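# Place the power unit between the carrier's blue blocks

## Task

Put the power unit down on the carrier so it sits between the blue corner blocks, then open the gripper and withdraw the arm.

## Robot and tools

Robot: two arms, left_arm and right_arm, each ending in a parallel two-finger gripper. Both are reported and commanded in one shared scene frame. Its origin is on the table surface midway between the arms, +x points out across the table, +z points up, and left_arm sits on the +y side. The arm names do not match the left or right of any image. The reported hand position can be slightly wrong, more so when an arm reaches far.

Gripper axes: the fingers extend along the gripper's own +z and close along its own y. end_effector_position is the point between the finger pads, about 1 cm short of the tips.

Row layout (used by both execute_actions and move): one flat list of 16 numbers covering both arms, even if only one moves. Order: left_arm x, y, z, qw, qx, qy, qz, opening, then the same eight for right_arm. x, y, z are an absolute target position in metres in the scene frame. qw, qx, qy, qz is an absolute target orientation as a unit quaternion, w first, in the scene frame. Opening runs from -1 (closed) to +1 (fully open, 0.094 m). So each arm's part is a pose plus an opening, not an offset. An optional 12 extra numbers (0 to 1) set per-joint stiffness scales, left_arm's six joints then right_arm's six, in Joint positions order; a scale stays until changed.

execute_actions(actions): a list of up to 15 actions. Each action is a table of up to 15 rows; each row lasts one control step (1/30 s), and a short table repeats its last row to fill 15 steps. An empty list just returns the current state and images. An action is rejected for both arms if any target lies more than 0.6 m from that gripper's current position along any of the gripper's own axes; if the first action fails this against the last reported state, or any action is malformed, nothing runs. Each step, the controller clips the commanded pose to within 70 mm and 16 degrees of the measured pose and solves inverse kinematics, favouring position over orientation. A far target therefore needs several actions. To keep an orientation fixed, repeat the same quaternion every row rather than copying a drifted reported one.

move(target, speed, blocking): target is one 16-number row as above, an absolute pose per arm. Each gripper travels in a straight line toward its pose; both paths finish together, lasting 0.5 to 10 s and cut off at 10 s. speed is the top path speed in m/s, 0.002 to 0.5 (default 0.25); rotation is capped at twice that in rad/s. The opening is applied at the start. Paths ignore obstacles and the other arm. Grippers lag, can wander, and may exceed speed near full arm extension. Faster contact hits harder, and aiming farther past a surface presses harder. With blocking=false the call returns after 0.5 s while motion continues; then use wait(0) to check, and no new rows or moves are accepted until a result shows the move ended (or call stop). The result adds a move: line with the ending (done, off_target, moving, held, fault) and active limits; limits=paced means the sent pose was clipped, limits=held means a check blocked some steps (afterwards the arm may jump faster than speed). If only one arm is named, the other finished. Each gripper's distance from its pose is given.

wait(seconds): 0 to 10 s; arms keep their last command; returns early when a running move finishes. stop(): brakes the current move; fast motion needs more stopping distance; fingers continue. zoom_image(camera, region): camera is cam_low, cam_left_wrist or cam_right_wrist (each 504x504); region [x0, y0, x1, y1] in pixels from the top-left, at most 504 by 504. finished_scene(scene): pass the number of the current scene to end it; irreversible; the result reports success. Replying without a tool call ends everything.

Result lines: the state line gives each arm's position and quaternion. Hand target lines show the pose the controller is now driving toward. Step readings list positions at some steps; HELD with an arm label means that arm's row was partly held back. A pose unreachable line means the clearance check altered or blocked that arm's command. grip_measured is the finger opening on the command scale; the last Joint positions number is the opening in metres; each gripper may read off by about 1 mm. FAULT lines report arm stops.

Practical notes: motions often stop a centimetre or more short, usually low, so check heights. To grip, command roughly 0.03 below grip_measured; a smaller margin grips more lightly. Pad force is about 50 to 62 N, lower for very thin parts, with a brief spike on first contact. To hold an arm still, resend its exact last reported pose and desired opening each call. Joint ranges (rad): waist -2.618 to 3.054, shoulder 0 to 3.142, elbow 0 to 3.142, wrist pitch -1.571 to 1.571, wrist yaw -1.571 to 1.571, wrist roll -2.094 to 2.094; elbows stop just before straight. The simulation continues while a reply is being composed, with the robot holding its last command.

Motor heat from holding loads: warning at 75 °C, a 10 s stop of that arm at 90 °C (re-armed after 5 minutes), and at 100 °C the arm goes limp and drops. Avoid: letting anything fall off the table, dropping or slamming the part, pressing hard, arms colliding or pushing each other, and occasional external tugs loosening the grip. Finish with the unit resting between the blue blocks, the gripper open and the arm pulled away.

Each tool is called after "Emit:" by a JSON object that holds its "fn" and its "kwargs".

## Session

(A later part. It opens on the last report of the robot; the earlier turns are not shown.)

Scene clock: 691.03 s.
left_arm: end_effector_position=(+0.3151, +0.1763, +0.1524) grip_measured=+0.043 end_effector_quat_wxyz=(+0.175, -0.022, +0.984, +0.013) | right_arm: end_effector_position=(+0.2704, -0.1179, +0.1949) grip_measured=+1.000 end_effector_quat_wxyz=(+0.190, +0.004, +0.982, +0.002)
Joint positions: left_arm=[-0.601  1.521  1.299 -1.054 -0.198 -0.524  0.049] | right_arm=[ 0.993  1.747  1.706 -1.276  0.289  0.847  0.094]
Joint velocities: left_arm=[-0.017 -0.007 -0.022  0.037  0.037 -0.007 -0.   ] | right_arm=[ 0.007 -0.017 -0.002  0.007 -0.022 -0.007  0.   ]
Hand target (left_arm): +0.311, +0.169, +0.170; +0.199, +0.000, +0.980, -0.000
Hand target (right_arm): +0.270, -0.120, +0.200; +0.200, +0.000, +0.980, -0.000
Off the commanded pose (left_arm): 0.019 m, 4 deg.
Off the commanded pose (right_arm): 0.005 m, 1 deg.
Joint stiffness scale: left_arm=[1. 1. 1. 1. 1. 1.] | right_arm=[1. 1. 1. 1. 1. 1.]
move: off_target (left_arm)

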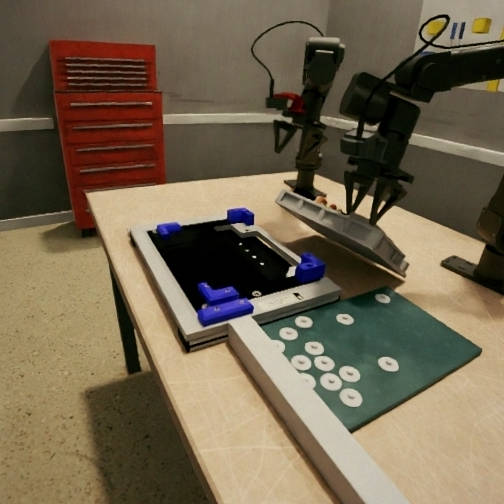

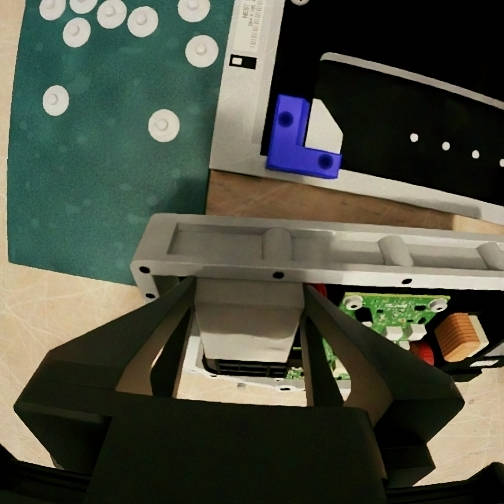

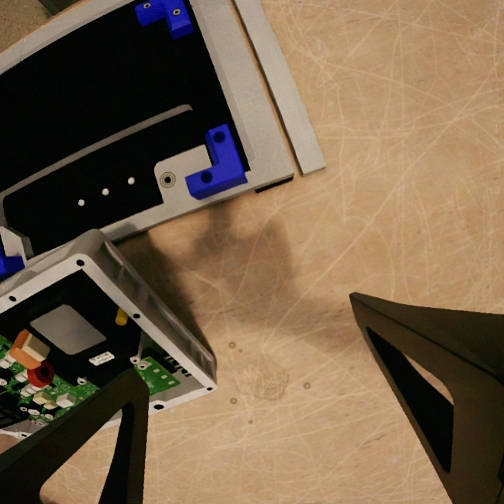

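Emit:
{"fn": "move", "kwargs": {"target": [0.315,0.175,0.05,0.13,0,0.99,0,-0.5,0.27,-0.12,0.2,0.2,0,0.98,0,1], "speed": 0.03}}

Emit:
{"fn": "execute_actions", "kwargs": {"actions": [[[0.315,0.175,0.05,0.13,0,0.99,0,0.3,0.27,-0.12,0.2,0.2,0,0.98,0,1]],[[0.31,0.175,0.11,0.13,0,0.99,0,0.3,0.27,-0.12,0.2,0.2,0,0.98,0,1]],[[0.31,0.175,0.11,0.13,0,0.99,0,0.3,0.27,-0.12,0.2,0.2,0,0.98,0,1]]]}}

Scene clock: 705.43 s.
left_arm: end_effector_position=(+0.3141, +0.1756, +0.0647) grip_measured=+0.043 end_effector_quat_wxyz=(+0.135, -0.020, +0.991, +0.005) | right_arm: end_effector_position=(+0.2704, -0.1179, +0.1949) grip_measured=+1.000 end_effector_quat_wxyz=(+0.190, +0.004, +0.982, +0.002)
Joint positions: left_arm=[-0.573  1.621  1.068 -0.784 -0.138 -0.505  0.049] | right_arm=[ 0.993  1.747  1.706 -1.276  0.289  0.847  0.094]
Joint velocities: left_arm=[-0.012 -0.002  0.007 -0.081 -0.037  0.022 -0.001] | right_arm=[-0.012 -0.007  0.002 -0.022  0.007 -0.051  0.   ]
Hand target (left_arm): +0.316, +0.175, +0.050; +0.130, -0.001, +0.992, +0.001
Hand target (right_arm): +0.270, -0.120, +0.200; +0.200, +0.000, +0.980, -0.000
Off the commanded pose (left_arm): 0.015 m, 2 deg.
Off the commanded pose (right_arm): 0.005 m, 1 deg.
Joint stiffness scale: left_arm=[1. 1. 1. 1. 1. 1.] | right_arm=[1. 1. 1. 1. 1. 1.]
move: off_target (left_arm)

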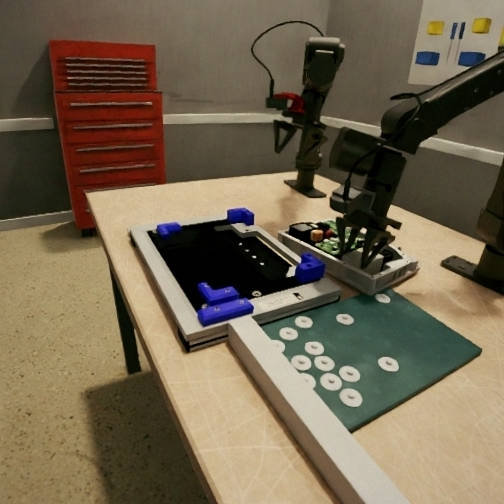

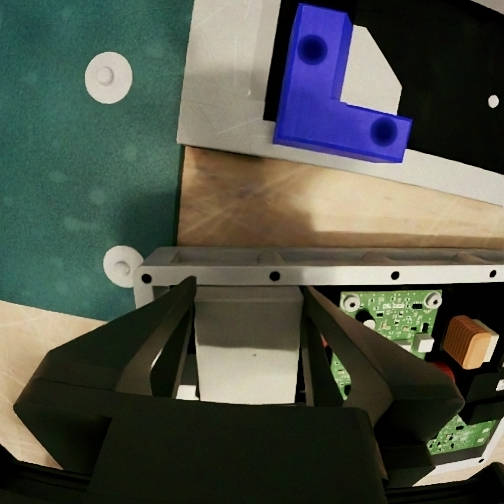

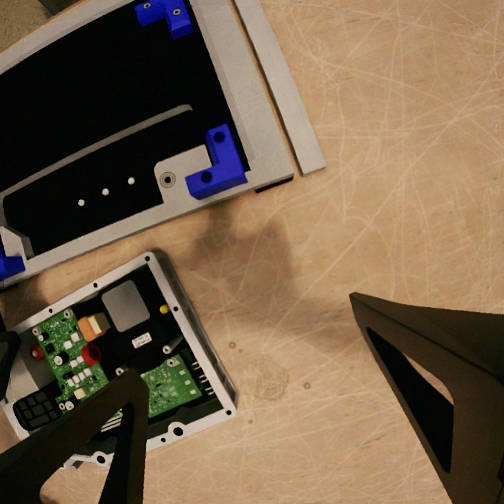

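Scene clock: 706.93 s.
left_arm: end_effector_position=(+0.3048, +0.1776, +0.0997) grip_measured=+0.298 end_effector_quat_wxyz=(+0.118, -0.000, +0.993, +0.007) | right_arm: end_effector_position=(+0.2704, -0.1179, +0.1949) grip_measured=+1.000 end_effector_quat_wxyz=(+0.190, +0.004, +0.982, +0.002)
Joint positions: left_arm=[-0.572  1.579  1.176 -0.963 -0.122 -0.467  0.061] | right_arm=[ 0.993  1.747  1.706 -1.276  0.289  0.847  0.094]
Joint velocities: left_arm=[-0.027 -0.012  0.012 -0.007 -0.037  0.007  0.   ] | right_arm=[-0.002 -0.012 -0.012 -0.007 -0.066 -0.022  0.   ]
Hand target (left_arm): +0.310, +0.175, +0.110; +0.130, +0.000, +0.991, -0.000
Hand target (right_arm): +0.270, -0.120, +0.200; +0.200, +0.000, +0.980, -0.000
Off the commanded pose (left_arm): 0.012 m, 2 deg.
Off the commanded pose (right_arm): 0.005 m, 1 deg.
Joint stiffness scale: left_arm=[1. 1. 1. 1. 1. 1.] | right_arm=[1. 1. 1. 1. 1. 1.]
Step readings (end_effector_position; steps 1 to 15: 1st action; 16 to 30: 2nd action; 31 to 45: 3rd action):
0: left_arm (+0.3141, +0.1756, +0.0647) | right_arm (+0.2704, -0.1179, +0.1949)
1: left_arm (+0.3145, +0.1751, +0.0645) | right_arm (+0.2704, -0.1179, +0.1949)
2: left_arm (+0.3153, +0.1744, +0.0633) | right_arm (+0.2704, -0.1179, +0.1949)
4: left_arm (+0.3147, +0.1740, +0.0595) | right_arm (+0.2704, -0.1179, +0.1949)
8: left_arm (+0.3148, +0.1735, +0.0593) | right_arm (+0.2704, -0.1179, +0.1949)
15: left_arm (+0.3147, +0.1735, +0.0592) | right_arm (+0.2704, -0.1179, +0.1949)
16: left_arm (+0.3133, +0.1739, +0.0626) | right_arm (+0.2704, -0.1179, +0.1949)
17: left_arm (+0.3104, +0.1752, +0.0672) | right_arm (+0.2704, -0.1179, +0.1949)
19: left_arm (+0.3116, +0.1744, +0.0823) | right_arm (+0.2704, -0.1179, +0.1949)
23: left_arm (+0.3156, +0.1723, +0.1019) | right_arm (+0.2704, -0.1179, +0.1949)
30: left_arm (+0.3072, +0.1765, +0.1003) | right_arm (+0.2704, -0.1179, +0.1949)
31: left_arm (+0.3066, +0.1767, +0.1001) | right_arm (+0.2704, -0.1179, +0.1949)
32: left_arm (+0.3062, +0.1769, +0.1000) | right_arm (+0.2704, -0.1179, +0.1949)
34: left_arm (+0.3057, +0.1772, +0.0999) | right_arm (+0.2704, -0.1179, +0.1949)
38: left_arm (+0.3051, +0.1774, +0.0997) | right_arm (+0.2704, -0.1179, +0.1949)
45: end_effector_position above

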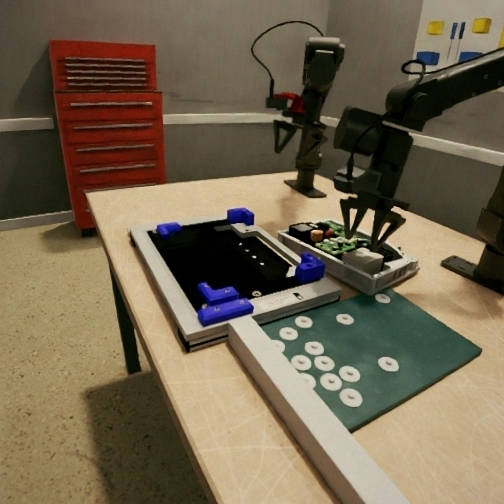

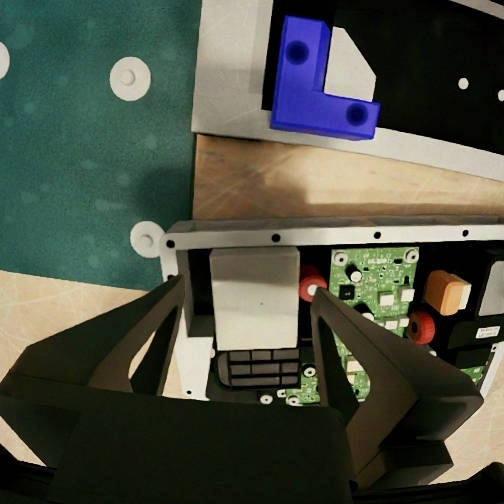

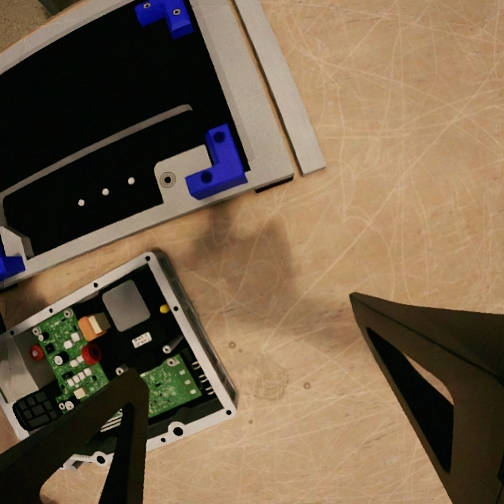

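Emit:
{"fn": "execute_actions", "kwargs": {"actions": [[[0.292,0.176,0.10,0.13,0,0.99,0,0.2,0.27,-0.12,0.2,0.2,0,0.98,0,1]],[[0.292,0.176,0.10,0.13,0,0.99,0,0.2,0.27,-0.12,0.2,0.2,0,0.98,0,1]],[[0.292,0.176,0.07,0.13,0,0.99,0,0.2,0.27,-0.12,0.2,0.2,0,0.98,0,1]],[[0.292,0.176,0.05,0.13,0,0.99,0,0.2,0.27,-0.12,0.2,0.2,0,0.98,0,1]],[[0.292,0.176,0.05,0.13,0,0.99,0,0.2,0.27,-0.12,0.2,0.2,0,0.98,0,1]]]}}

Scene clock: 719.23 s.
left_arm: end_effector_position=(+0.2952, +0.1767, +0.0698) grip_measured=+0.201 end_effector_quat_wxyz=(+0.136, -0.002, +0.991, -0.005) | right_arm: end_effector_position=(+0.2704, -0.1179, +0.1949) grip_measured=+1.000 end_effector_quat_wxyz=(+0.190, +0.004, +0.982, +0.002)
Joint positions: left_arm=[-0.588  1.538  1.005 -0.792 -0.121 -0.485  0.056] | right_arm=[ 0.993  1.747  1.706 -1.276  0.289  0.847  0.094]
Joint velocities: left_arm=[ 0.012 -0.022 -0.007 -0.007 -0.022  0.022 -0.   ] | right_arm=[-0.007 -0.012  0.007 -0.022  0.051 -0.066  0.   ]
Hand target (left_arm): +0.291, +0.176, +0.051; +0.129, -0.000, +0.992, +0.000
Hand target (right_arm): +0.270, -0.120, +0.200; +0.200, +0.000, +0.980, -0.000
Off the commanded pose (left_arm): 0.020 m, 1 deg.
Off the commanded pose (right_arm): 0.005 m, 1 deg.
Joint stiffness scale: left_arm=[1. 1. 1. 1. 1. 1.] | right_arm=[1. 1. 1. 1. 1. 1.]
Step readings (end_effector_position; steps 1 to 15: 1st action; 16 to 30: 2nd action; 31 to 45: 3rd action; 46 to 60: 4th action; 61 to 75: 5th action):
0: left_arm (+0.3047, +0.1776, +0.0996) | right_arm (+0.2704, -0.1179, +0.1949)
1: left_arm (+0.3046, +0.1773, +0.0993) | right_arm (+0.2704, -0.1179, +0.1949)
2: left_arm (+0.3025, +0.1774, +0.0980) | right_arm (+0.2704, -0.1179, +0.1949)
4: left_arm (+0.2957, +0.1784, +0.0955) | right_arm (+0.2704, -0.1179, +0.1949)
8: left_arm (+0.2927, +0.1782, +0.0943) | right_arm (+0.2704, -0.1179, +0.1949)
15: left_arm (+0.2927, +0.1782, +0.0943) | right_arm (+0.2704, -0.1179, +0.1949)
16: left_arm (+0.2927, +0.1782, +0.0943) | right_arm (+0.2704, -0.1179, +0.1949)
17: left_arm (+0.2927, +0.1782, +0.0943) | right_arm (+0.2704, -0.1179, +0.1949)
19: left_arm (+0.2927, +0.1782, +0.0943) | right_arm (+0.2704, -0.1179, +0.1949)
23: left_arm (+0.2927, +0.1782, +0.0943) | right_arm (+0.2704, -0.1179, +0.1949)
30: left_arm (+0.2927, +0.1782, +0.0943) | right_arm (+0.2704, -0.1179, +0.1949)
31: left_arm (+0.2936, +0.1778, +0.0919) | right_arm (+0.2704, -0.1179, +0.1949)
32: left_arm (+0.2942, +0.1775, +0.0876) | right_arm (+0.2704, -0.1179, +0.1949)
34: left_arm (+0.2888, +0.1804, +0.0763) | right_arm (+0.2704, -0.1179, +0.1949)
38: left_arm (+0.2905, +0.1794, +0.0735) | right_arm (+0.2704, -0.1179, +0.1949)
45: left_arm (+0.2935, +0.1778, +0.0739) | right_arm (+0.2704, -0.1179, +0.1949)
46: left_arm (+0.2942, +0.1774, +0.0722) | right_arm (+0.2704, -0.1179, +0.1949)
47: left_arm (+0.2950, +0.1768, +0.0699) | right_arm (+0.2704, -0.1179, +0.1949)
49: left_arm (+0.2952, +0.1767, +0.0700) | right_arm (+0.2704, -0.1179, +0.1949)
53: left_arm (+0.2952, +0.1767, +0.0698) | right_arm (+0.2704, -0.1179, +0.1949)
60: left_arm (+0.2952, +0.1767, +0.0698) | right_arm (+0.2704, -0.1179, +0.1949)
61: left_arm (+0.2952, +0.1767, +0.0698) | right_arm (+0.2704, -0.1179, +0.1949)
62: left_arm (+0.2952, +0.1767, +0.0698) | right_arm (+0.2704, -0.1179, +0.1949)
64: left_arm (+0.2952, +0.1767, +0.0698) | right_arm (+0.2704, -0.1179, +0.1949)
68: left_arm (+0.2952, +0.1767, +0.0698) | right_arm (+0.2704, -0.1179, +0.1949)
75: end_effector_position above

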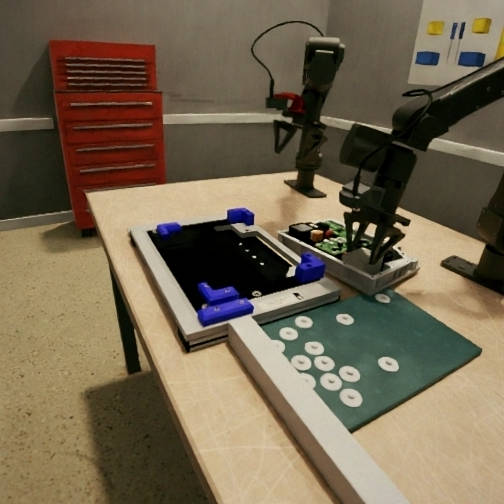

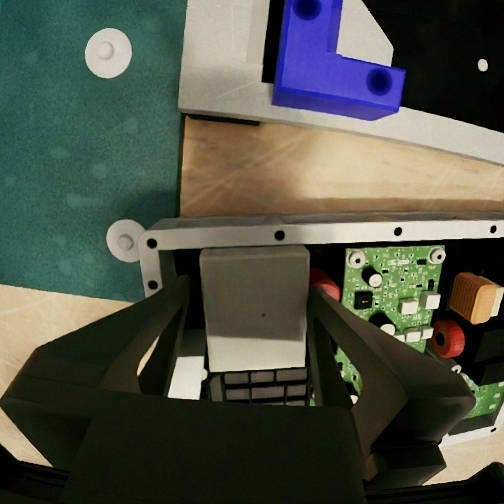

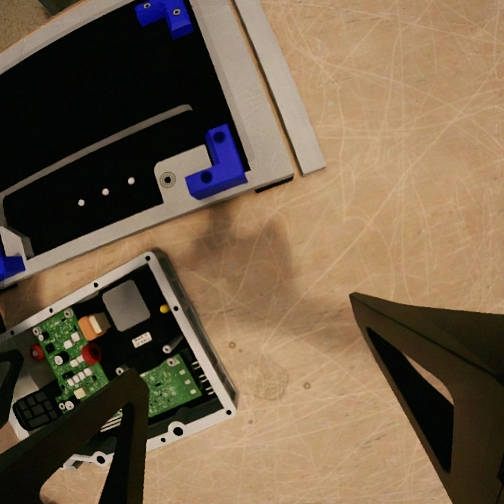

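Right finger is on the box top; shift −y slightly and widen.

Emit:
{"fn": "execute_actions", "kwargs": {"actions": [[[0.292,0.170,0.085,0.13,0,0.99,0,0.35,0.27,-0.12,0.2,0.2,0,0.98,0,1]],[[0.292,0.170,0.085,0.13,0,0.99,0,0.35,0.27,-0.12,0.2,0.2,0,0.98,0,1]],[[0.292,0.170,0.065,0.13,0,0.99,0,0.35,0.27,-0.12,0.2,0.2,0,0.98,0,1]],[[0.292,0.170,0.05,0.13,0,0.99,0,0.35,0.27,-0.12,0.2,0.2,0,0.98,0,1]],[[0.292,0.170,0.05,0.13,0,0.99,0,0.35,0.27,-0.12,0.2,0.2,0,0.98,0,1]]]}}

Scene clock: 731.60 s.
left_arm: end_effector_position=(+0.2987, +0.1692, +0.0632) grip_measured=+0.349 end_effector_quat_wxyz=(+0.144, -0.003, +0.990, -0.008) | right_arm: end_effector_position=(+0.2704, -0.1179, +0.1949) grip_measured=+1.000 end_effector_quat_wxyz=(+0.190, +0.004, +0.982, +0.002)
Joint positions: left_arm=[-0.607  1.558  0.992 -0.744 -0.127 -0.503  0.063] | right_arm=[ 0.993  1.747  1.706 -1.276  0.289  0.847  0.094]
Joint velocities: left_arm=[-0.007 -0.012 -0.017  0.022  0.007  0.037 -0.   ] | right_arm=[-0.012 -0.012 -0.017  0.007 -0.051  0.037  0.   ]
Hand target (left_arm): +0.292, +0.170, +0.050; +0.130, -0.000, +0.992, +0.000
Hand target (right_arm): +0.270, -0.120, +0.200; +0.200, +0.000, +0.980, -0.000
Off the commanded pose (left_arm): 0.015 m, 2 deg.
Off the commanded pose (right_arm): 0.005 m, 1 deg.
Joint stiffness scale: left_arm=[1. 1. 1. 1. 1. 1.] | right_arm=[1. 1. 1. 1. 1. 1.]
Step readings (end_effector_position; steps 1 to 15: 1st action; 16 to 30: 2nd action; 31 to 45: 3rd action; 46 to 60: 4th action; 61 to 75: 5th action):
0: left_arm (+0.2952, +0.1767, +0.0698) | right_arm (+0.2704, -0.1179, +0.1949)
1: left_arm (+0.2949, +0.1776, +0.0720) | right_arm (+0.2704, -0.1179, +0.1949)
2: left_arm (+0.2950, +0.1775, +0.0745) | right_arm (+0.2704, -0.1179, +0.1949)
4: left_arm (+0.2945, +0.1748, +0.0775) | right_arm (+0.2704, -0.1179, +0.1949)
8: left_arm (+0.2905, +0.1740, +0.0776) | right_arm (+0.2704, -0.1179, +0.1949)
15: left_arm (+0.2874, +0.1758, +0.0768) | right_arm (+0.2704, -0.1179, +0.1949)
16: left_arm (+0.2872, +0.1759, +0.0768) | right_arm (+0.2704, -0.1179, +0.1949)
17: left_arm (+0.2871, +0.1760, +0.0767) | right_arm (+0.2704, -0.1179, +0.1949)
19: left_arm (+0.2869, +0.1761, +0.0767) | right_arm (+0.2704, -0.1179, +0.1949)
23: left_arm (+0.2867, +0.1762, +0.0767) | right_arm (+0.2704, -0.1179, +0.1949)
30: left_arm (+0.2867, +0.1762, +0.0766) | right_arm (+0.2704, -0.1179, +0.1949)
31: left_arm (+0.2873, +0.1758, +0.0761) | right_arm (+0.2704, -0.1179, +0.1949)
32: left_arm (+0.2886, +0.1751, +0.0752) | right_arm (+0.2704, -0.1179, +0.1949)
34: left_arm (+0.2901, +0.1743, +0.0726) | right_arm (+0.2704, -0.1179, +0.1949)
38: left_arm (+0.2915, +0.1735, +0.0695) | right_arm (+0.2704, -0.1179, +0.1949)
45: left_arm (+0.2937, +0.1722, +0.0701) | right_arm (+0.2704, -0.1179, +0.1949)
46: left_arm (+0.2942, +0.1719, +0.0689) | right_arm (+0.2704, -0.1179, +0.1949)
47: left_arm (+0.2949, +0.1716, +0.0668) | right_arm (+0.2704, -0.1179, +0.1949)
49: left_arm (+0.2945, +0.1717, +0.0629) | right_arm (+0.2704, -0.1179, +0.1949)
53: left_arm (+0.2976, +0.1699, +0.0634) | right_arm (+0.2704, -0.1179, +0.1949)
60: left_arm (+0.2983, +0.1695, +0.0631) | right_arm (+0.2704, -0.1179, +0.1949)
61: left_arm (+0.2984, +0.1694, +0.0631) | right_arm (+0.2704, -0.1179, +0.1949)
62: left_arm (+0.2985, +0.1694, +0.0632) | right_arm (+0.2704, -0.1179, +0.1949)
64: left_arm (+0.2986, +0.1693, +0.0632) | right_arm (+0.2704, -0.1179, +0.1949)
68: left_arm (+0.2987, +0.1693, +0.0632) | right_arm (+0.2704, -0.1179, +0.1949)
75: end_effector_position above

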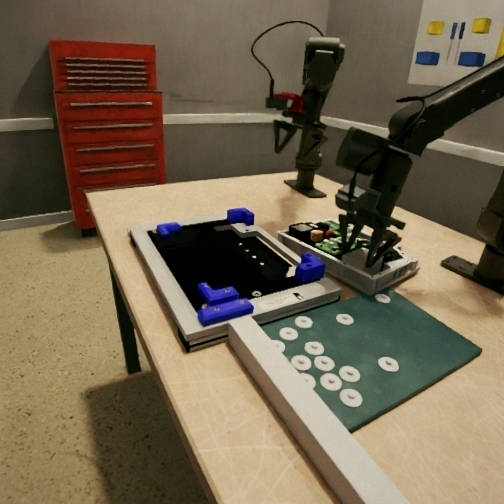

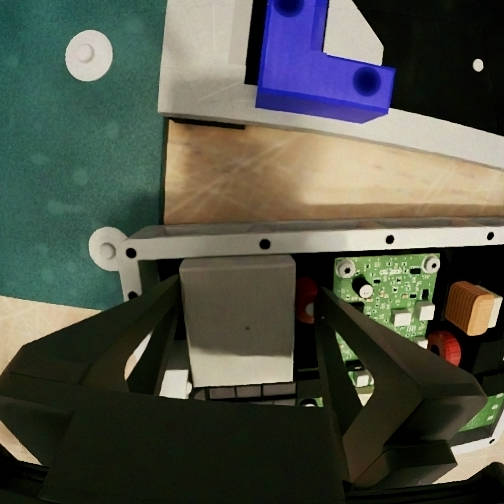

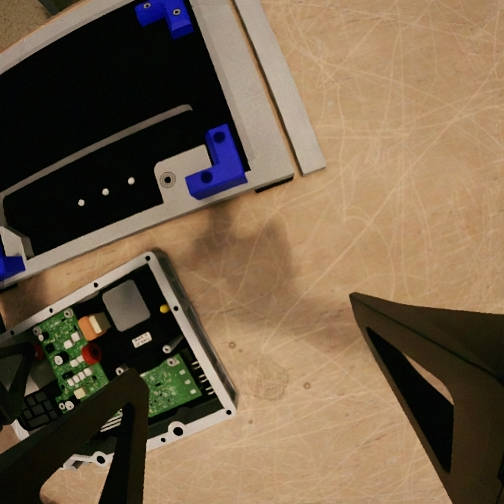

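Emit:
{"fn": "execute_actions", "kwargs": {"actions": [[[0.285,0.174,0.09,0.13,0,0.99,0,0.2,0.27,-0.12,0.2,0.2,0,0.98,0,1]],[[0.285,0.173,0.09,0.13,0,0.99,0,0.2,0.27,-0.12,0.2,0.2,0,0.98,0,1]]]}}

Scene clock: 737.17 s.
left_arm: end_effector_position=(+0.2784, +0.1803, +0.0751) grip_measured=+0.201 end_effector_quat_wxyz=(+0.110, -0.000, +0.994, +0.011) | right_arm: end_effector_position=(+0.2704, -0.1179, +0.1949) grip_measured=+1.000 end_effector_quat_wxyz=(+0.190, +0.004, +0.982, +0.002)
Joint positions: left_arm=[-0.607  1.523  1.026 -0.891 -0.127 -0.504  0.056] | right_arm=[ 0.993  1.747  1.706 -1.276  0.289  0.847  0.094]
Joint velocities: left_arm=[-0.012 -0.007 -0.007  0.051 -0.007 -0.022 -0.   ] | right_arm=[-0.002 -0.007 -0.012  0.022  0.022  0.11   0.   ]
Hand target (left_arm): +0.285, +0.173, +0.090; +0.130, -0.000, +0.991, -0.000
Hand target (right_arm): +0.270, -0.120, +0.200; +0.200, +0.000, +0.980, -0.000
Off the commanded pose (left_arm): 0.018 m, 3 deg.
Off the commanded pose (right_arm): 0.005 m, 1 deg.
Joint stiffness scale: left_arm=[1. 1. 1. 1. 1. 1.] | right_arm=[1. 1. 1. 1. 1. 1.]
Step readings (end_effector_position; steps 1 to 15: 1st action; 16 to 30: 2nd action):
0: left_arm (+0.2987, +0.1692, +0.0632) | right_arm (+0.2704, -0.1179, +0.1949)
1: left_arm (+0.2974, +0.1701, +0.0644) | right_arm (+0.2704, -0.1179, +0.1949)
2: left_arm (+0.2942, +0.1720, +0.0660) | right_arm (+0.2704, -0.1179, +0.1949)
4: left_arm (+0.2892, +0.1747, +0.0710) | right_arm (+0.2704, -0.1179, +0.1949)
8: left_arm (+0.2854, +0.1763, +0.0765) | right_arm (+0.2704, -0.1179, +0.1949)
15: left_arm (+0.2799, +0.1794, +0.0754) | right_arm (+0.2704, -0.1179, +0.1949)
16: left_arm (+0.2796, +0.1796, +0.0753) | right_arm (+0.2704, -0.1179, +0.1949)
17: left_arm (+0.2794, +0.1798, +0.0753) | right_arm (+0.2704, -0.1179, +0.1949)
19: left_arm (+0.2790, +0.1800, +0.0752) | right_arm (+0.2704, -0.1179, +0.1949)
23: left_arm (+0.2786, +0.1802, +0.0751) | right_arm (+0.2704, -0.1179, +0.1949)
30: end_effector_position above

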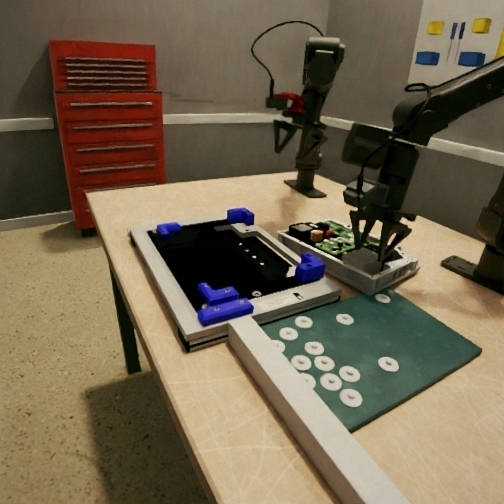

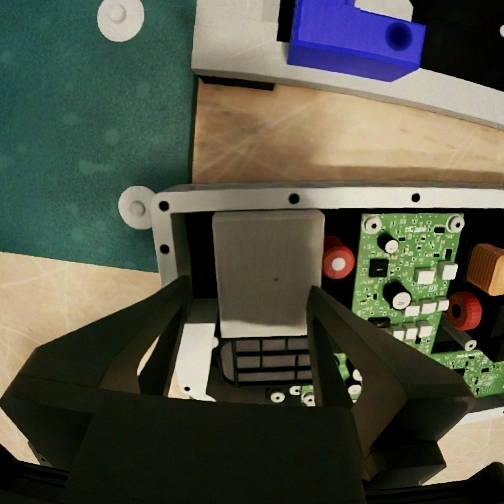

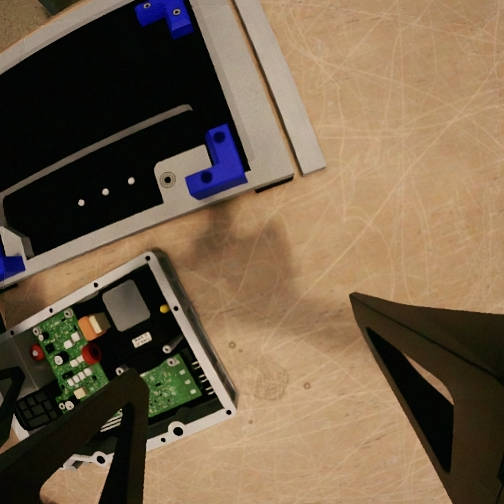

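Emit:
{"fn": "execute_actions", "kwargs": {"actions": [[[0.292,0.167,0.10,0.13,0,0.99,0,0.22,0.27,-0.12,0.2,0.2,0,0.98,0,1]],[[0.292,0.167,0.10,0.13,0,0.99,0,0.22,0.27,-0.12,0.2,0.2,0,0.98,0,1]]]}}

Scene clock: 744.20 s.
left_arm: end_effector_position=(+0.2883, +0.1724, +0.0941) grip_measured=+0.219 end_effector_quat_wxyz=(+0.123, -0.001, +0.992, +0.002) | right_arm: end_effector_position=(+0.2704, -0.1179, +0.1949) grip_measured=+1.000 end_effector_quat_wxyz=(+0.190, +0.004, +0.982, +0.002)
Joint positions: left_arm=[-0.614  1.526  1.1   -0.931 -0.127 -0.51   0.057] | right_arm=[ 0.993  1.747  1.706 -1.276  0.289  0.847  0.094]
Joint velocities: left_arm=[-0.002 -0.012 -0.012  0.037  0.007  0.066  0.   ] | right_arm=[-0.002 -0.002  0.002  0.051 -0.022 -0.051  0.   ]
Hand target (left_arm): +0.292, +0.167, +0.100; +0.130, +0.000, +0.991, -0.000
Hand target (right_arm): +0.270, -0.120, +0.200; +0.200, +0.000, +0.980, -0.000
Off the commanded pose (left_arm): 0.009 m, 1 deg.
Off the commanded pose (right_arm): 0.005 m, 1 deg.
Joint stiffness scale: left_arm=[1. 1. 1. 1. 1. 1.] | right_arm=[1. 1. 1. 1. 1. 1.]
Step readings (end_effector_position; steps 1 to 15: 1st action; 16 to 30: 2nd action):
0: left_arm (+0.2783, +0.1804, +0.0751) | right_arm (+0.2704, -0.1179, +0.1949)
1: left_arm (+0.2784, +0.1802, +0.0767) | right_arm (+0.2704, -0.1179, +0.1949)
2: left_arm (+0.2791, +0.1794, +0.0798) | right_arm (+0.2704, -0.1179, +0.1949)
4: left_arm (+0.2849, +0.1751, +0.0880) | right_arm (+0.2704, -0.1179, +0.1949)
8: left_arm (+0.2902, +0.1713, +0.0946) | right_arm (+0.2704, -0.1179, +0.1949)
15: left_arm (+0.2885, +0.1723, +0.0941) | right_arm (+0.2704, -0.1179, +0.1949)
16: left_arm (+0.2884, +0.1723, +0.0941) | right_arm (+0.2704, -0.1179, +0.1949)
17: left_arm (+0.2884, +0.1724, +0.0941) | right_arm (+0.2704, -0.1179, +0.1949)
19: left_arm (+0.2883, +0.1724, +0.0941) | right_arm (+0.2704, -0.1179, +0.1949)
23: left_arm (+0.2883, +0.1724, +0.0941) | right_arm (+0.2704, -0.1179, +0.1949)
30: end_effector_position above

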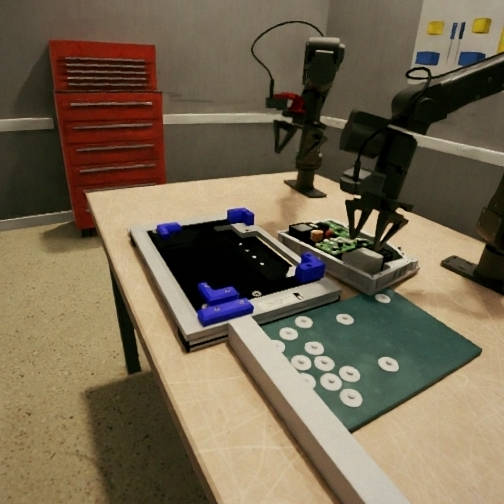

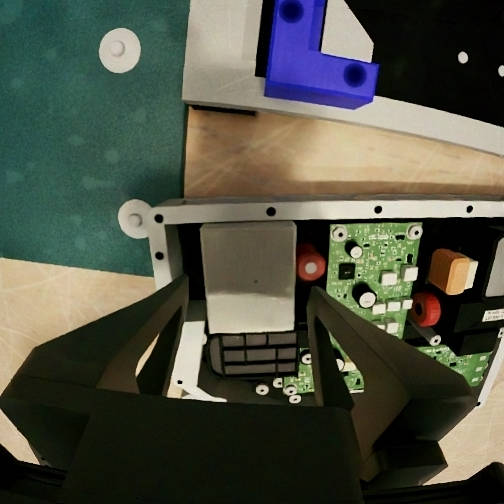

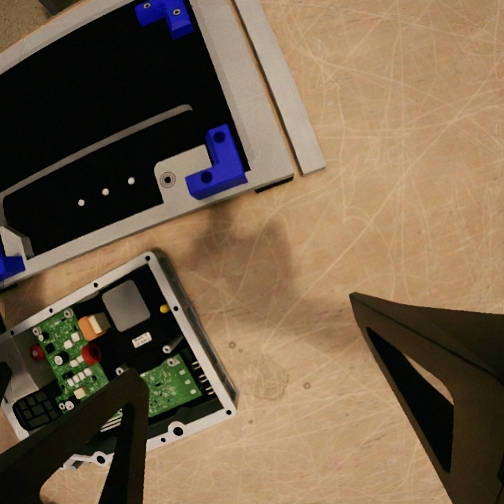

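Centered. Descend.

Emit:
{"fn": "move", "kwargs": {"target": [0.288,0.169,0.045,0.13,0,0.99,0,0.22,0.27,-0.12,0.2,0.2,0,0.98,0,1], "speed": 0.03}}

Scene clock: 749.17 s.
left_arm: end_effector_position=(+0.2888, +0.1721, +0.0621) grip_measured=+0.219 end_effector_quat_wxyz=(+0.128, -0.002, +0.992, -0.001) | right_arm: end_effector_position=(+0.2704, -0.1179, +0.1949) grip_measured=+1.000 end_effector_quat_wxyz=(+0.190, +0.004, +0.982, +0.002)
Joint positions: left_arm=[-0.614  1.55   0.989 -0.784 -0.127 -0.511  0.057] | right_arm=[ 0.993  1.747  1.706 -1.276  0.289  0.847  0.094]
Joint velocities: left_arm=[-0.007 -0.002  0.007 -0.11   0.007 -0.037  0.   ] | right_arm=[-0.002 -0.002  0.002 -0.037  0.095 -0.037  0.   ]
Hand target (left_arm): +0.288, +0.169, +0.046; +0.129, -0.000, +0.992, +0.000
Hand target (right_arm): +0.270, -0.120, +0.200; +0.200, +0.000, +0.980, -0.000
Off the commanded pose (left_arm): 0.017 m, 0 deg.
Off the commanded pose (right_arm): 0.005 m, 1 deg.
Joint stiffness scale: left_arm=[1. 1. 1. 1. 1. 1.] | right_arm=[1. 1. 1. 1. 1. 1.]
move: off_target (left_arm)

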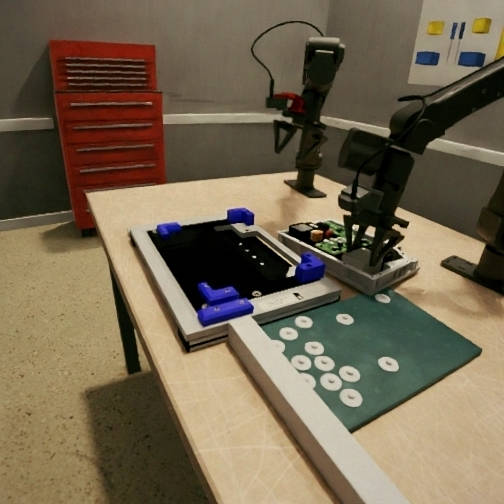

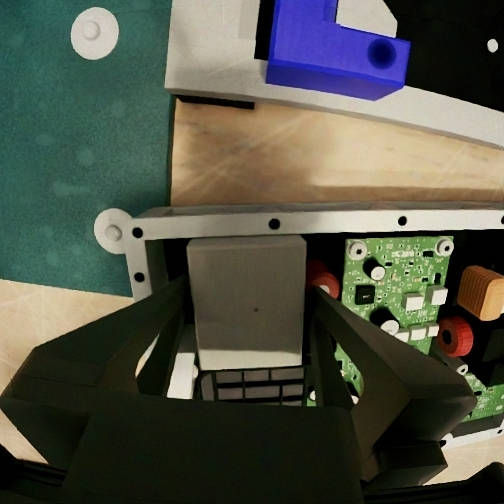

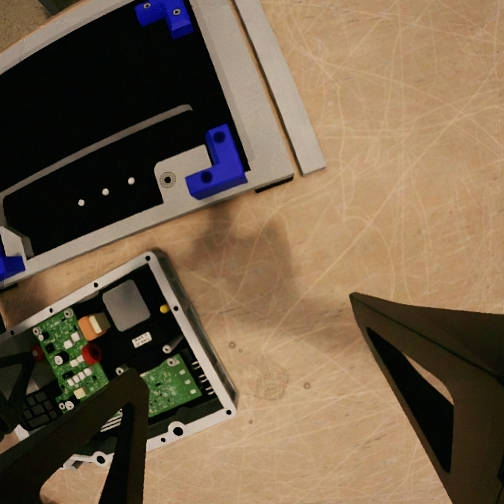

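Emit:
{"fn": "execute_actions", "kwargs": {"actions": [[[0.288,0.171,0.055,0.13,0,0.99,0,-0.5,0.27,-0.12,0.2,0.2,0,0.98,0,1]],[[0.288,0.171,0.055,0.13,0,0.99,0,-0.5,0.27,-0.12,0.2,0.2,0,0.98,0,1]]]}}

Emit:
{"fn": "move", "kwargs": {"target": [0.30,0.165,0.22,0.2,0,0.98,0,-0.5,0.27,-0.12,0.2,0.2,0,0.98,0,1], "speed": 0.04}}

Scene clock: 756.87 s.
left_arm: end_effector_position=(+0.2899, +0.1717, +0.0626) grip_measured=+0.070 end_effector_quat_wxyz=(+0.131, -0.007, +0.991, -0.002) | right_arm: end_effector_position=(+0.2704, -0.1179, +0.1949) grip_measured=+1.000 end_effector_quat_wxyz=(+0.190, +0.004, +0.982, +0.002)
Joint positions: left_arm=[-0.614  1.549  0.989 -0.779 -0.128 -0.521  0.05 ] | right_arm=[ 0.993  1.747  1.706 -1.276  0.289  0.847  0.094]
Joint velocities: left_arm=[-0.007 -0.002 -0.002  0.022  0.022  0.007  0.   ] | right_arm=[-0.007 -0.022 -0.007  0.007 -0.081  0.022  0.   ]
Hand target (left_arm): +0.288, +0.171, +0.055; +0.130, -0.000, +0.992, +0.000
Hand target (right_arm): +0.270, -0.120, +0.200; +0.200, +0.000, +0.980, -0.000
Off the commanded pose (left_arm): 0.008 m, 1 deg.
Off the commanded pose (right_arm): 0.005 m, 1 deg.
Joint stiffness scale: left_arm=[1. 1. 1. 1. 1. 1.] | right_arm=[1. 1. 1. 1. 1. 1.]
Step readings (end_effector_position; steps 1 to 15: 1st action; 16 to 30: 2nd action):
0: left_arm (+0.2888, +0.1721, +0.0621) | right_arm (+0.2704, -0.1179, +0.1949)
1: left_arm (+0.2890, +0.1721, +0.0623) | right_arm (+0.2704, -0.1179, +0.1949)
2: left_arm (+0.2896, +0.1719, +0.0625) | right_arm (+0.2704, -0.1179, +0.1949)
4: left_arm (+0.2899, +0.1718, +0.0626) | right_arm (+0.2704, -0.1179, +0.1949)
8: left_arm (+0.2899, +0.1717, +0.0626) | right_arm (+0.2704, -0.1179, +0.1949)
15: left_arm (+0.2899, +0.1717, +0.0626) | right_arm (+0.2704, -0.1179, +0.1949)
16: left_arm (+0.2899, +0.1717, +0.0626) | right_arm (+0.2704, -0.1179, +0.1949)
17: left_arm (+0.2899, +0.1717, +0.0626) | right_arm (+0.2704, -0.1179, +0.1949)
19: left_arm (+0.2899, +0.1717, +0.0626) | right_arm (+0.2704, -0.1179, +0.1949)
23: left_arm (+0.2899, +0.1717, +0.0626) | right_arm (+0.2704, -0.1179, +0.1949)
30: end_effector_position above

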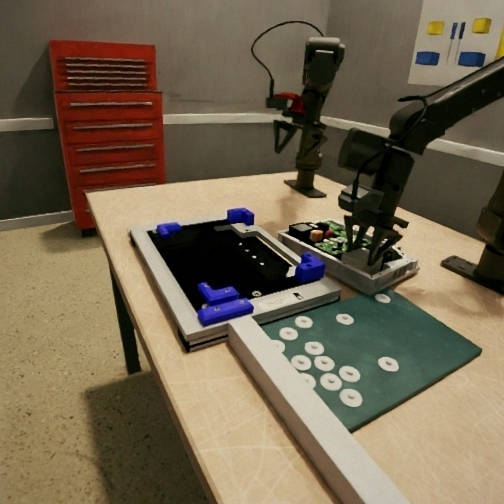

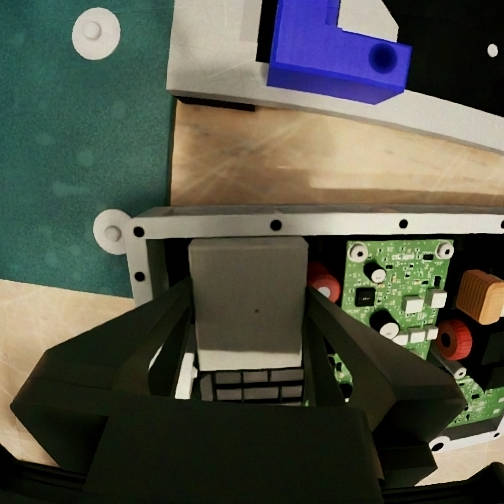

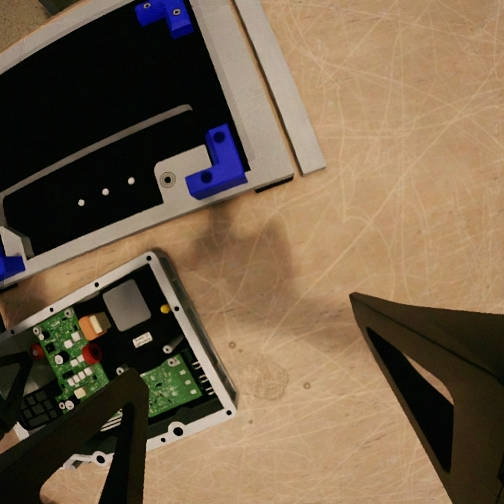

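Scene clock: 761.13 s.
left_arm: end_effector_position=(+0.2708, +0.1849, +0.1728) grip_measured=+0.049 end_effector_quat_wxyz=(+0.106, +0.013, +0.993, +0.054) | right_arm: end_effector_position=(+0.2704, -0.1179, +0.1949) grip_measured=+1.000 end_effector_quat_wxyz=(+0.190, +0.004, +0.982, +0.002)
Joint positions: left_arm=[-0.653  1.513  1.406 -1.337 -0.203 -0.521  0.049] | right_arm=[ 0.993  1.747  1.706 -1.276  0.289  0.847  0.094]
Joint velocities: left_arm=[ 0.002  0.002 -0.002  0.022 -0.051 -0.022  0.001] | right_arm=[ 0.002 -0.007 -0.012 -0.007  0.037  0.037  0.   ]
Hand target (left_arm): +0.292, +0.170, +0.222; +0.199, +0.000, +0.980, -0.001
Hand target (right_arm): +0.270, -0.120, +0.200; +0.200, +0.000, +0.980, -0.000
Off the commanded pose (left_arm): 0.059 m, 13 deg.
Off the commanded pose (right_arm): 0.005 m, 1 deg.
Joint stiffness scale: left_arm=[1. 1. 1. 1. 1. 1.] | right_arm=[1. 1. 1. 1. 1. 1.]
move: off_target (left_arm)

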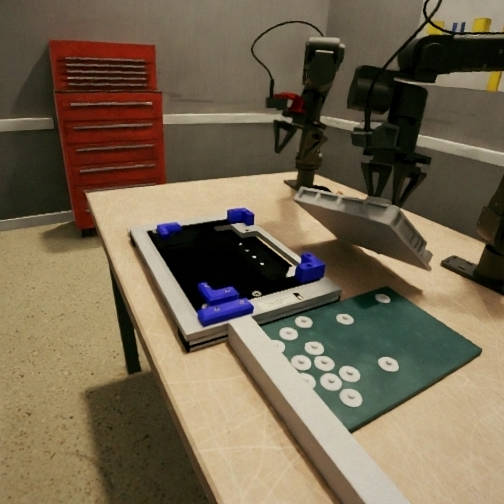

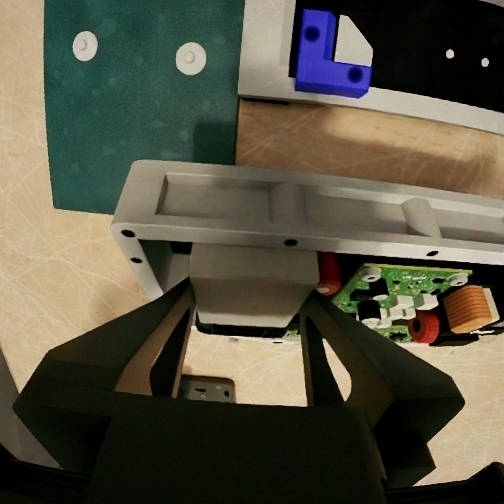

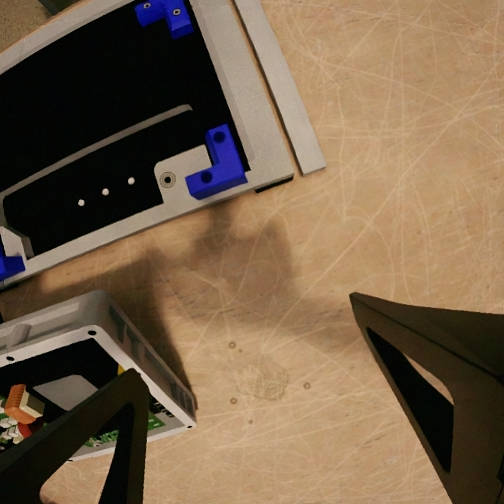

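Emit:
{"fn": "move", "kwargs": {"target": [0.30,0.165,0.30,0.2,0,0.98,0,-0.5,0.27,-0.12,0.2,0.2,0,0.98,0,1], "speed": 0.03}}

Scene clock: 781.97 s.
left_arm: end_effector_position=(+0.2972, +0.1710, +0.2947) grip_measured=-0.499 end_effector_quat_wxyz=(+0.204, -0.000, +0.979, -0.002) | right_arm: end_effector_position=(+0.2704, -0.1179, +0.1949) grip_measured=+1.000 end_effector_quat_wxyz=(+0.190, +0.004, +0.982, +0.002)
Joint positions: left_arm=[-0.65   1.577  1.932 -1.57  -0.21  -0.521  0.024] | right_arm=[ 0.993  1.747  1.706 -1.276  0.289  0.847  0.094]
Joint velocities: left_arm=[ 0.002  0.017 -0.007 -0.022  0.022 -0.037 -0.001] | right_arm=[-0.012 -0.017 -0.002 -0.022  0.022 -0.022  0.   ]
Hand target (left_arm): +0.298, +0.167, +0.300; +0.209, +0.002, +0.978, -0.006
Hand target (right_arm): +0.270, -0.120, +0.200; +0.200, +0.000, +0.980, -0.000
Off the commanded pose (left_arm): 0.008 m, 1 deg.
Off the commanded pose (right_arm): 0.005 m, 1 deg.
Joint stiffness scale: left_arm=[1. 1. 1. 1. 1. 1.] | right_arm=[1. 1. 1. 1. 1. 1.]
joint sent to its limit (left arm) — the command would take joint 4 (wrist pitch) past its lower limit, so that joint was sent only as far as its limit.
move: done

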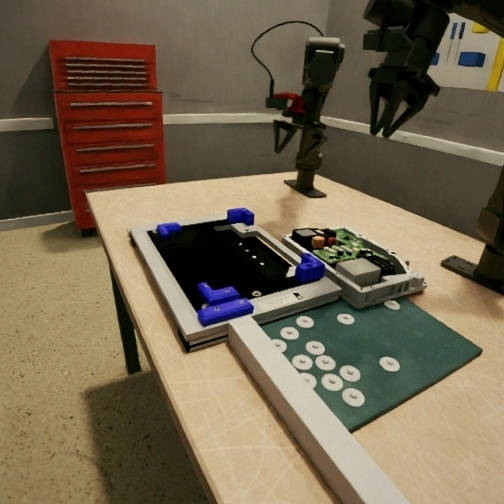

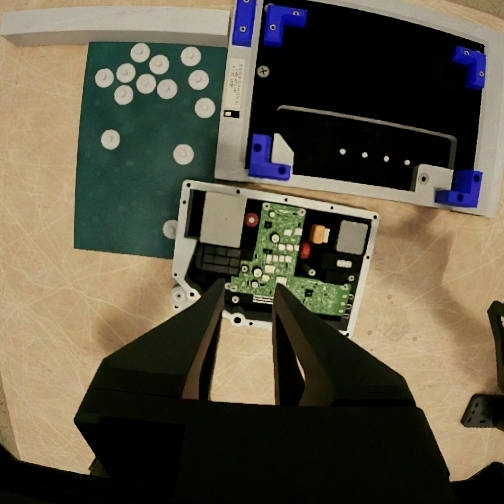

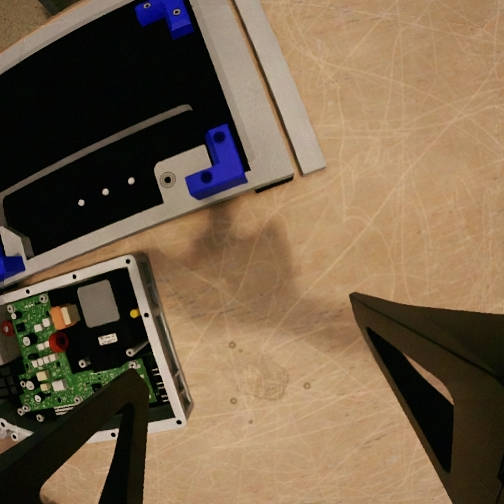

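Emit:
{"fn": "move", "kwargs": {"target": [0.297,0.171,0.30,0.2,0,0.98,0,0.5,0.225,0.03,0.11,0.1,0,0.995,0,-0.3], "speed": 0.1}}

Scene clock: 798.90 s.
left_arm: end_effector_position=(+0.2972, +0.1710, +0.2947) grip_measured=+0.499 end_effector_quat_wxyz=(+0.204, -0.000, +0.979, -0.002) | right_arm: end_effector_position=(+0.2310, +0.0297, +0.1126) grip_measured=-0.298 end_effector_quat_wxyz=(+0.104, +0.001, +0.995, +0.005)
Joint positions: left_arm=[-0.65   1.577  1.932 -1.57  -0.21  -0.521  0.07 ] | right_arm=[ 1.221  2.282  2.195 -1.379  0.182  1.097  0.033]
Joint velocities: left_arm=[-0.012  0.002 -0.012  0.022  0.037  0.007  0.001] | right_arm=[-0.007  0.027 -0.007 -0.007  0.007 -0.037  0.   ]
Hand target (left_arm): +0.297, +0.171, +0.300; +0.209, +0.001, +0.978, -0.005
Hand target (right_arm): +0.227, +0.030, +0.111; +0.099, +0.001, +0.995, -0.000
Off the commanded pose (left_arm): 0.005 m, 1 deg.
Off the commanded pose (right_arm): 0.007 m, 1 deg.
Joint stiffness scale: left_arm=[1. 1. 1. 1. 1. 1.] | right_arm=[1. 1. 1. 1. 1. 1.]
joint sent to its limit (left arm) — the command would take joint 4 (wrist pitch) past its lower limit, so that joint was sent only as far as its limit.
move: done

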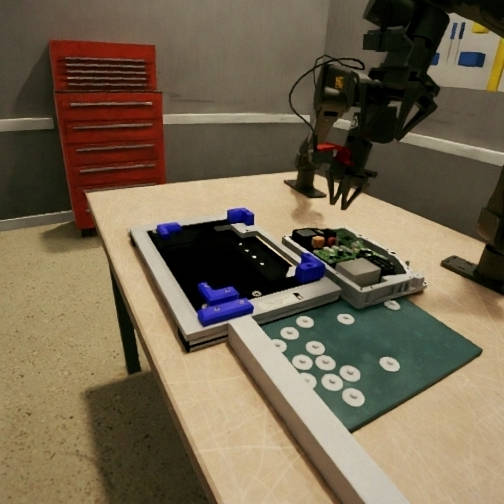

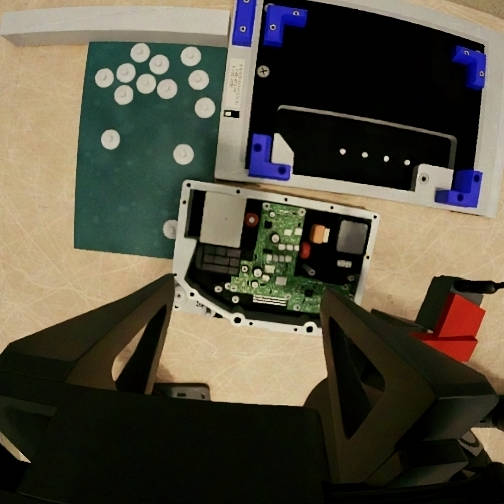

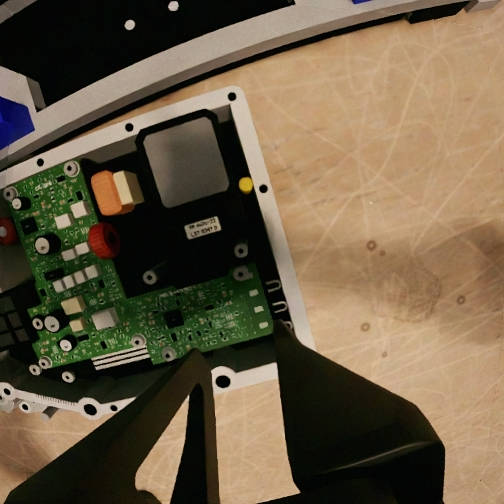

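Emit:
{"fn": "move", "kwargs": {"target": [0.297,0.171,0.30,0.2,0,0.98,0,0.5,0.27,0.035,0.09,0.1,0,0.995,0,0.15], "speed": 0.05}}

Scene clock: 811.17 s.
left_arm: end_effector_position=(+0.2976, +0.1718, +0.2949) grip_measured=+0.499 end_effector_quat_wxyz=(+0.205, -0.001, +0.979, +0.000) | right_arm: end_effector_position=(+0.2649, +0.0344, +0.0907) grip_measured=+0.148 end_effector_quat_wxyz=(+0.101, -0.001, +0.995, -0.001)
Joint positions: left_arm=[-0.65   1.577  1.932 -1.57  -0.215 -0.521  0.07 ] | right_arm=[ 1.161  2.403  2.318 -1.384  0.176  1.032  0.054]
Joint velocities: left_arm=[ 0.007 -0.002 -0.002 -0.081 -0.007 -0.022  0.   ] | right_arm=[-0.002  0.007 -0.012  0.022 -0.037  0.037  0.   ]
Hand target (left_arm): +0.297, +0.171, +0.300; +0.209, +0.001, +0.978, -0.005
Hand target (right_arm): +0.270, +0.035, +0.090; +0.101, -0.000, +0.995, +0.001
Off the commanded pose (left_arm): 0.005 m, 1 deg.
Off the commanded pose (right_arm): 0.005 m, 0 deg.
Joint stiffness scale: left_arm=[1. 1. 1. 1. 1. 1.] | right_arm=[1. 1. 1. 1. 1. 1.]
joint sent to its limit (left arm) — the command would take joint 4 (wrist pitch) past its lower limit, so that joint was sent only as far as its limit.
move: done

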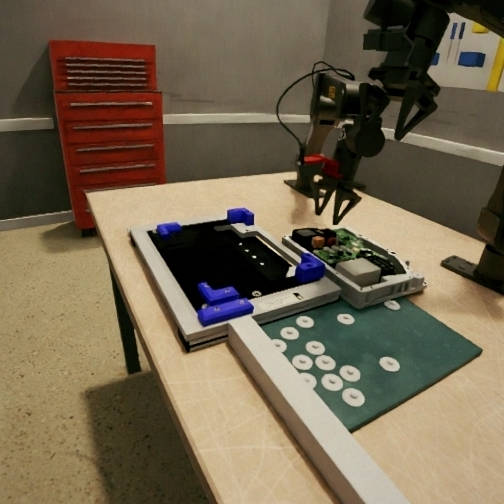

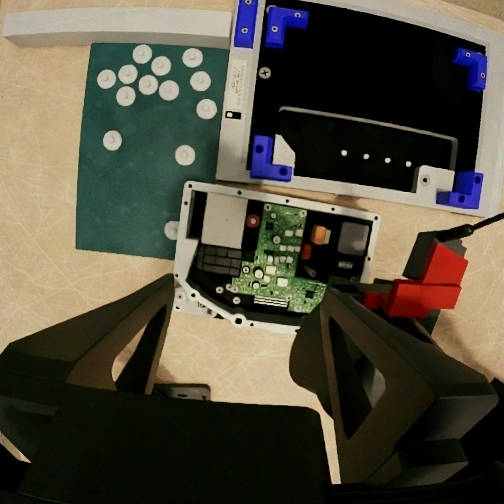

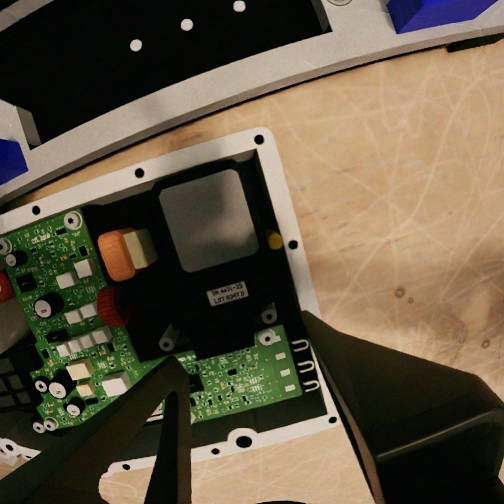

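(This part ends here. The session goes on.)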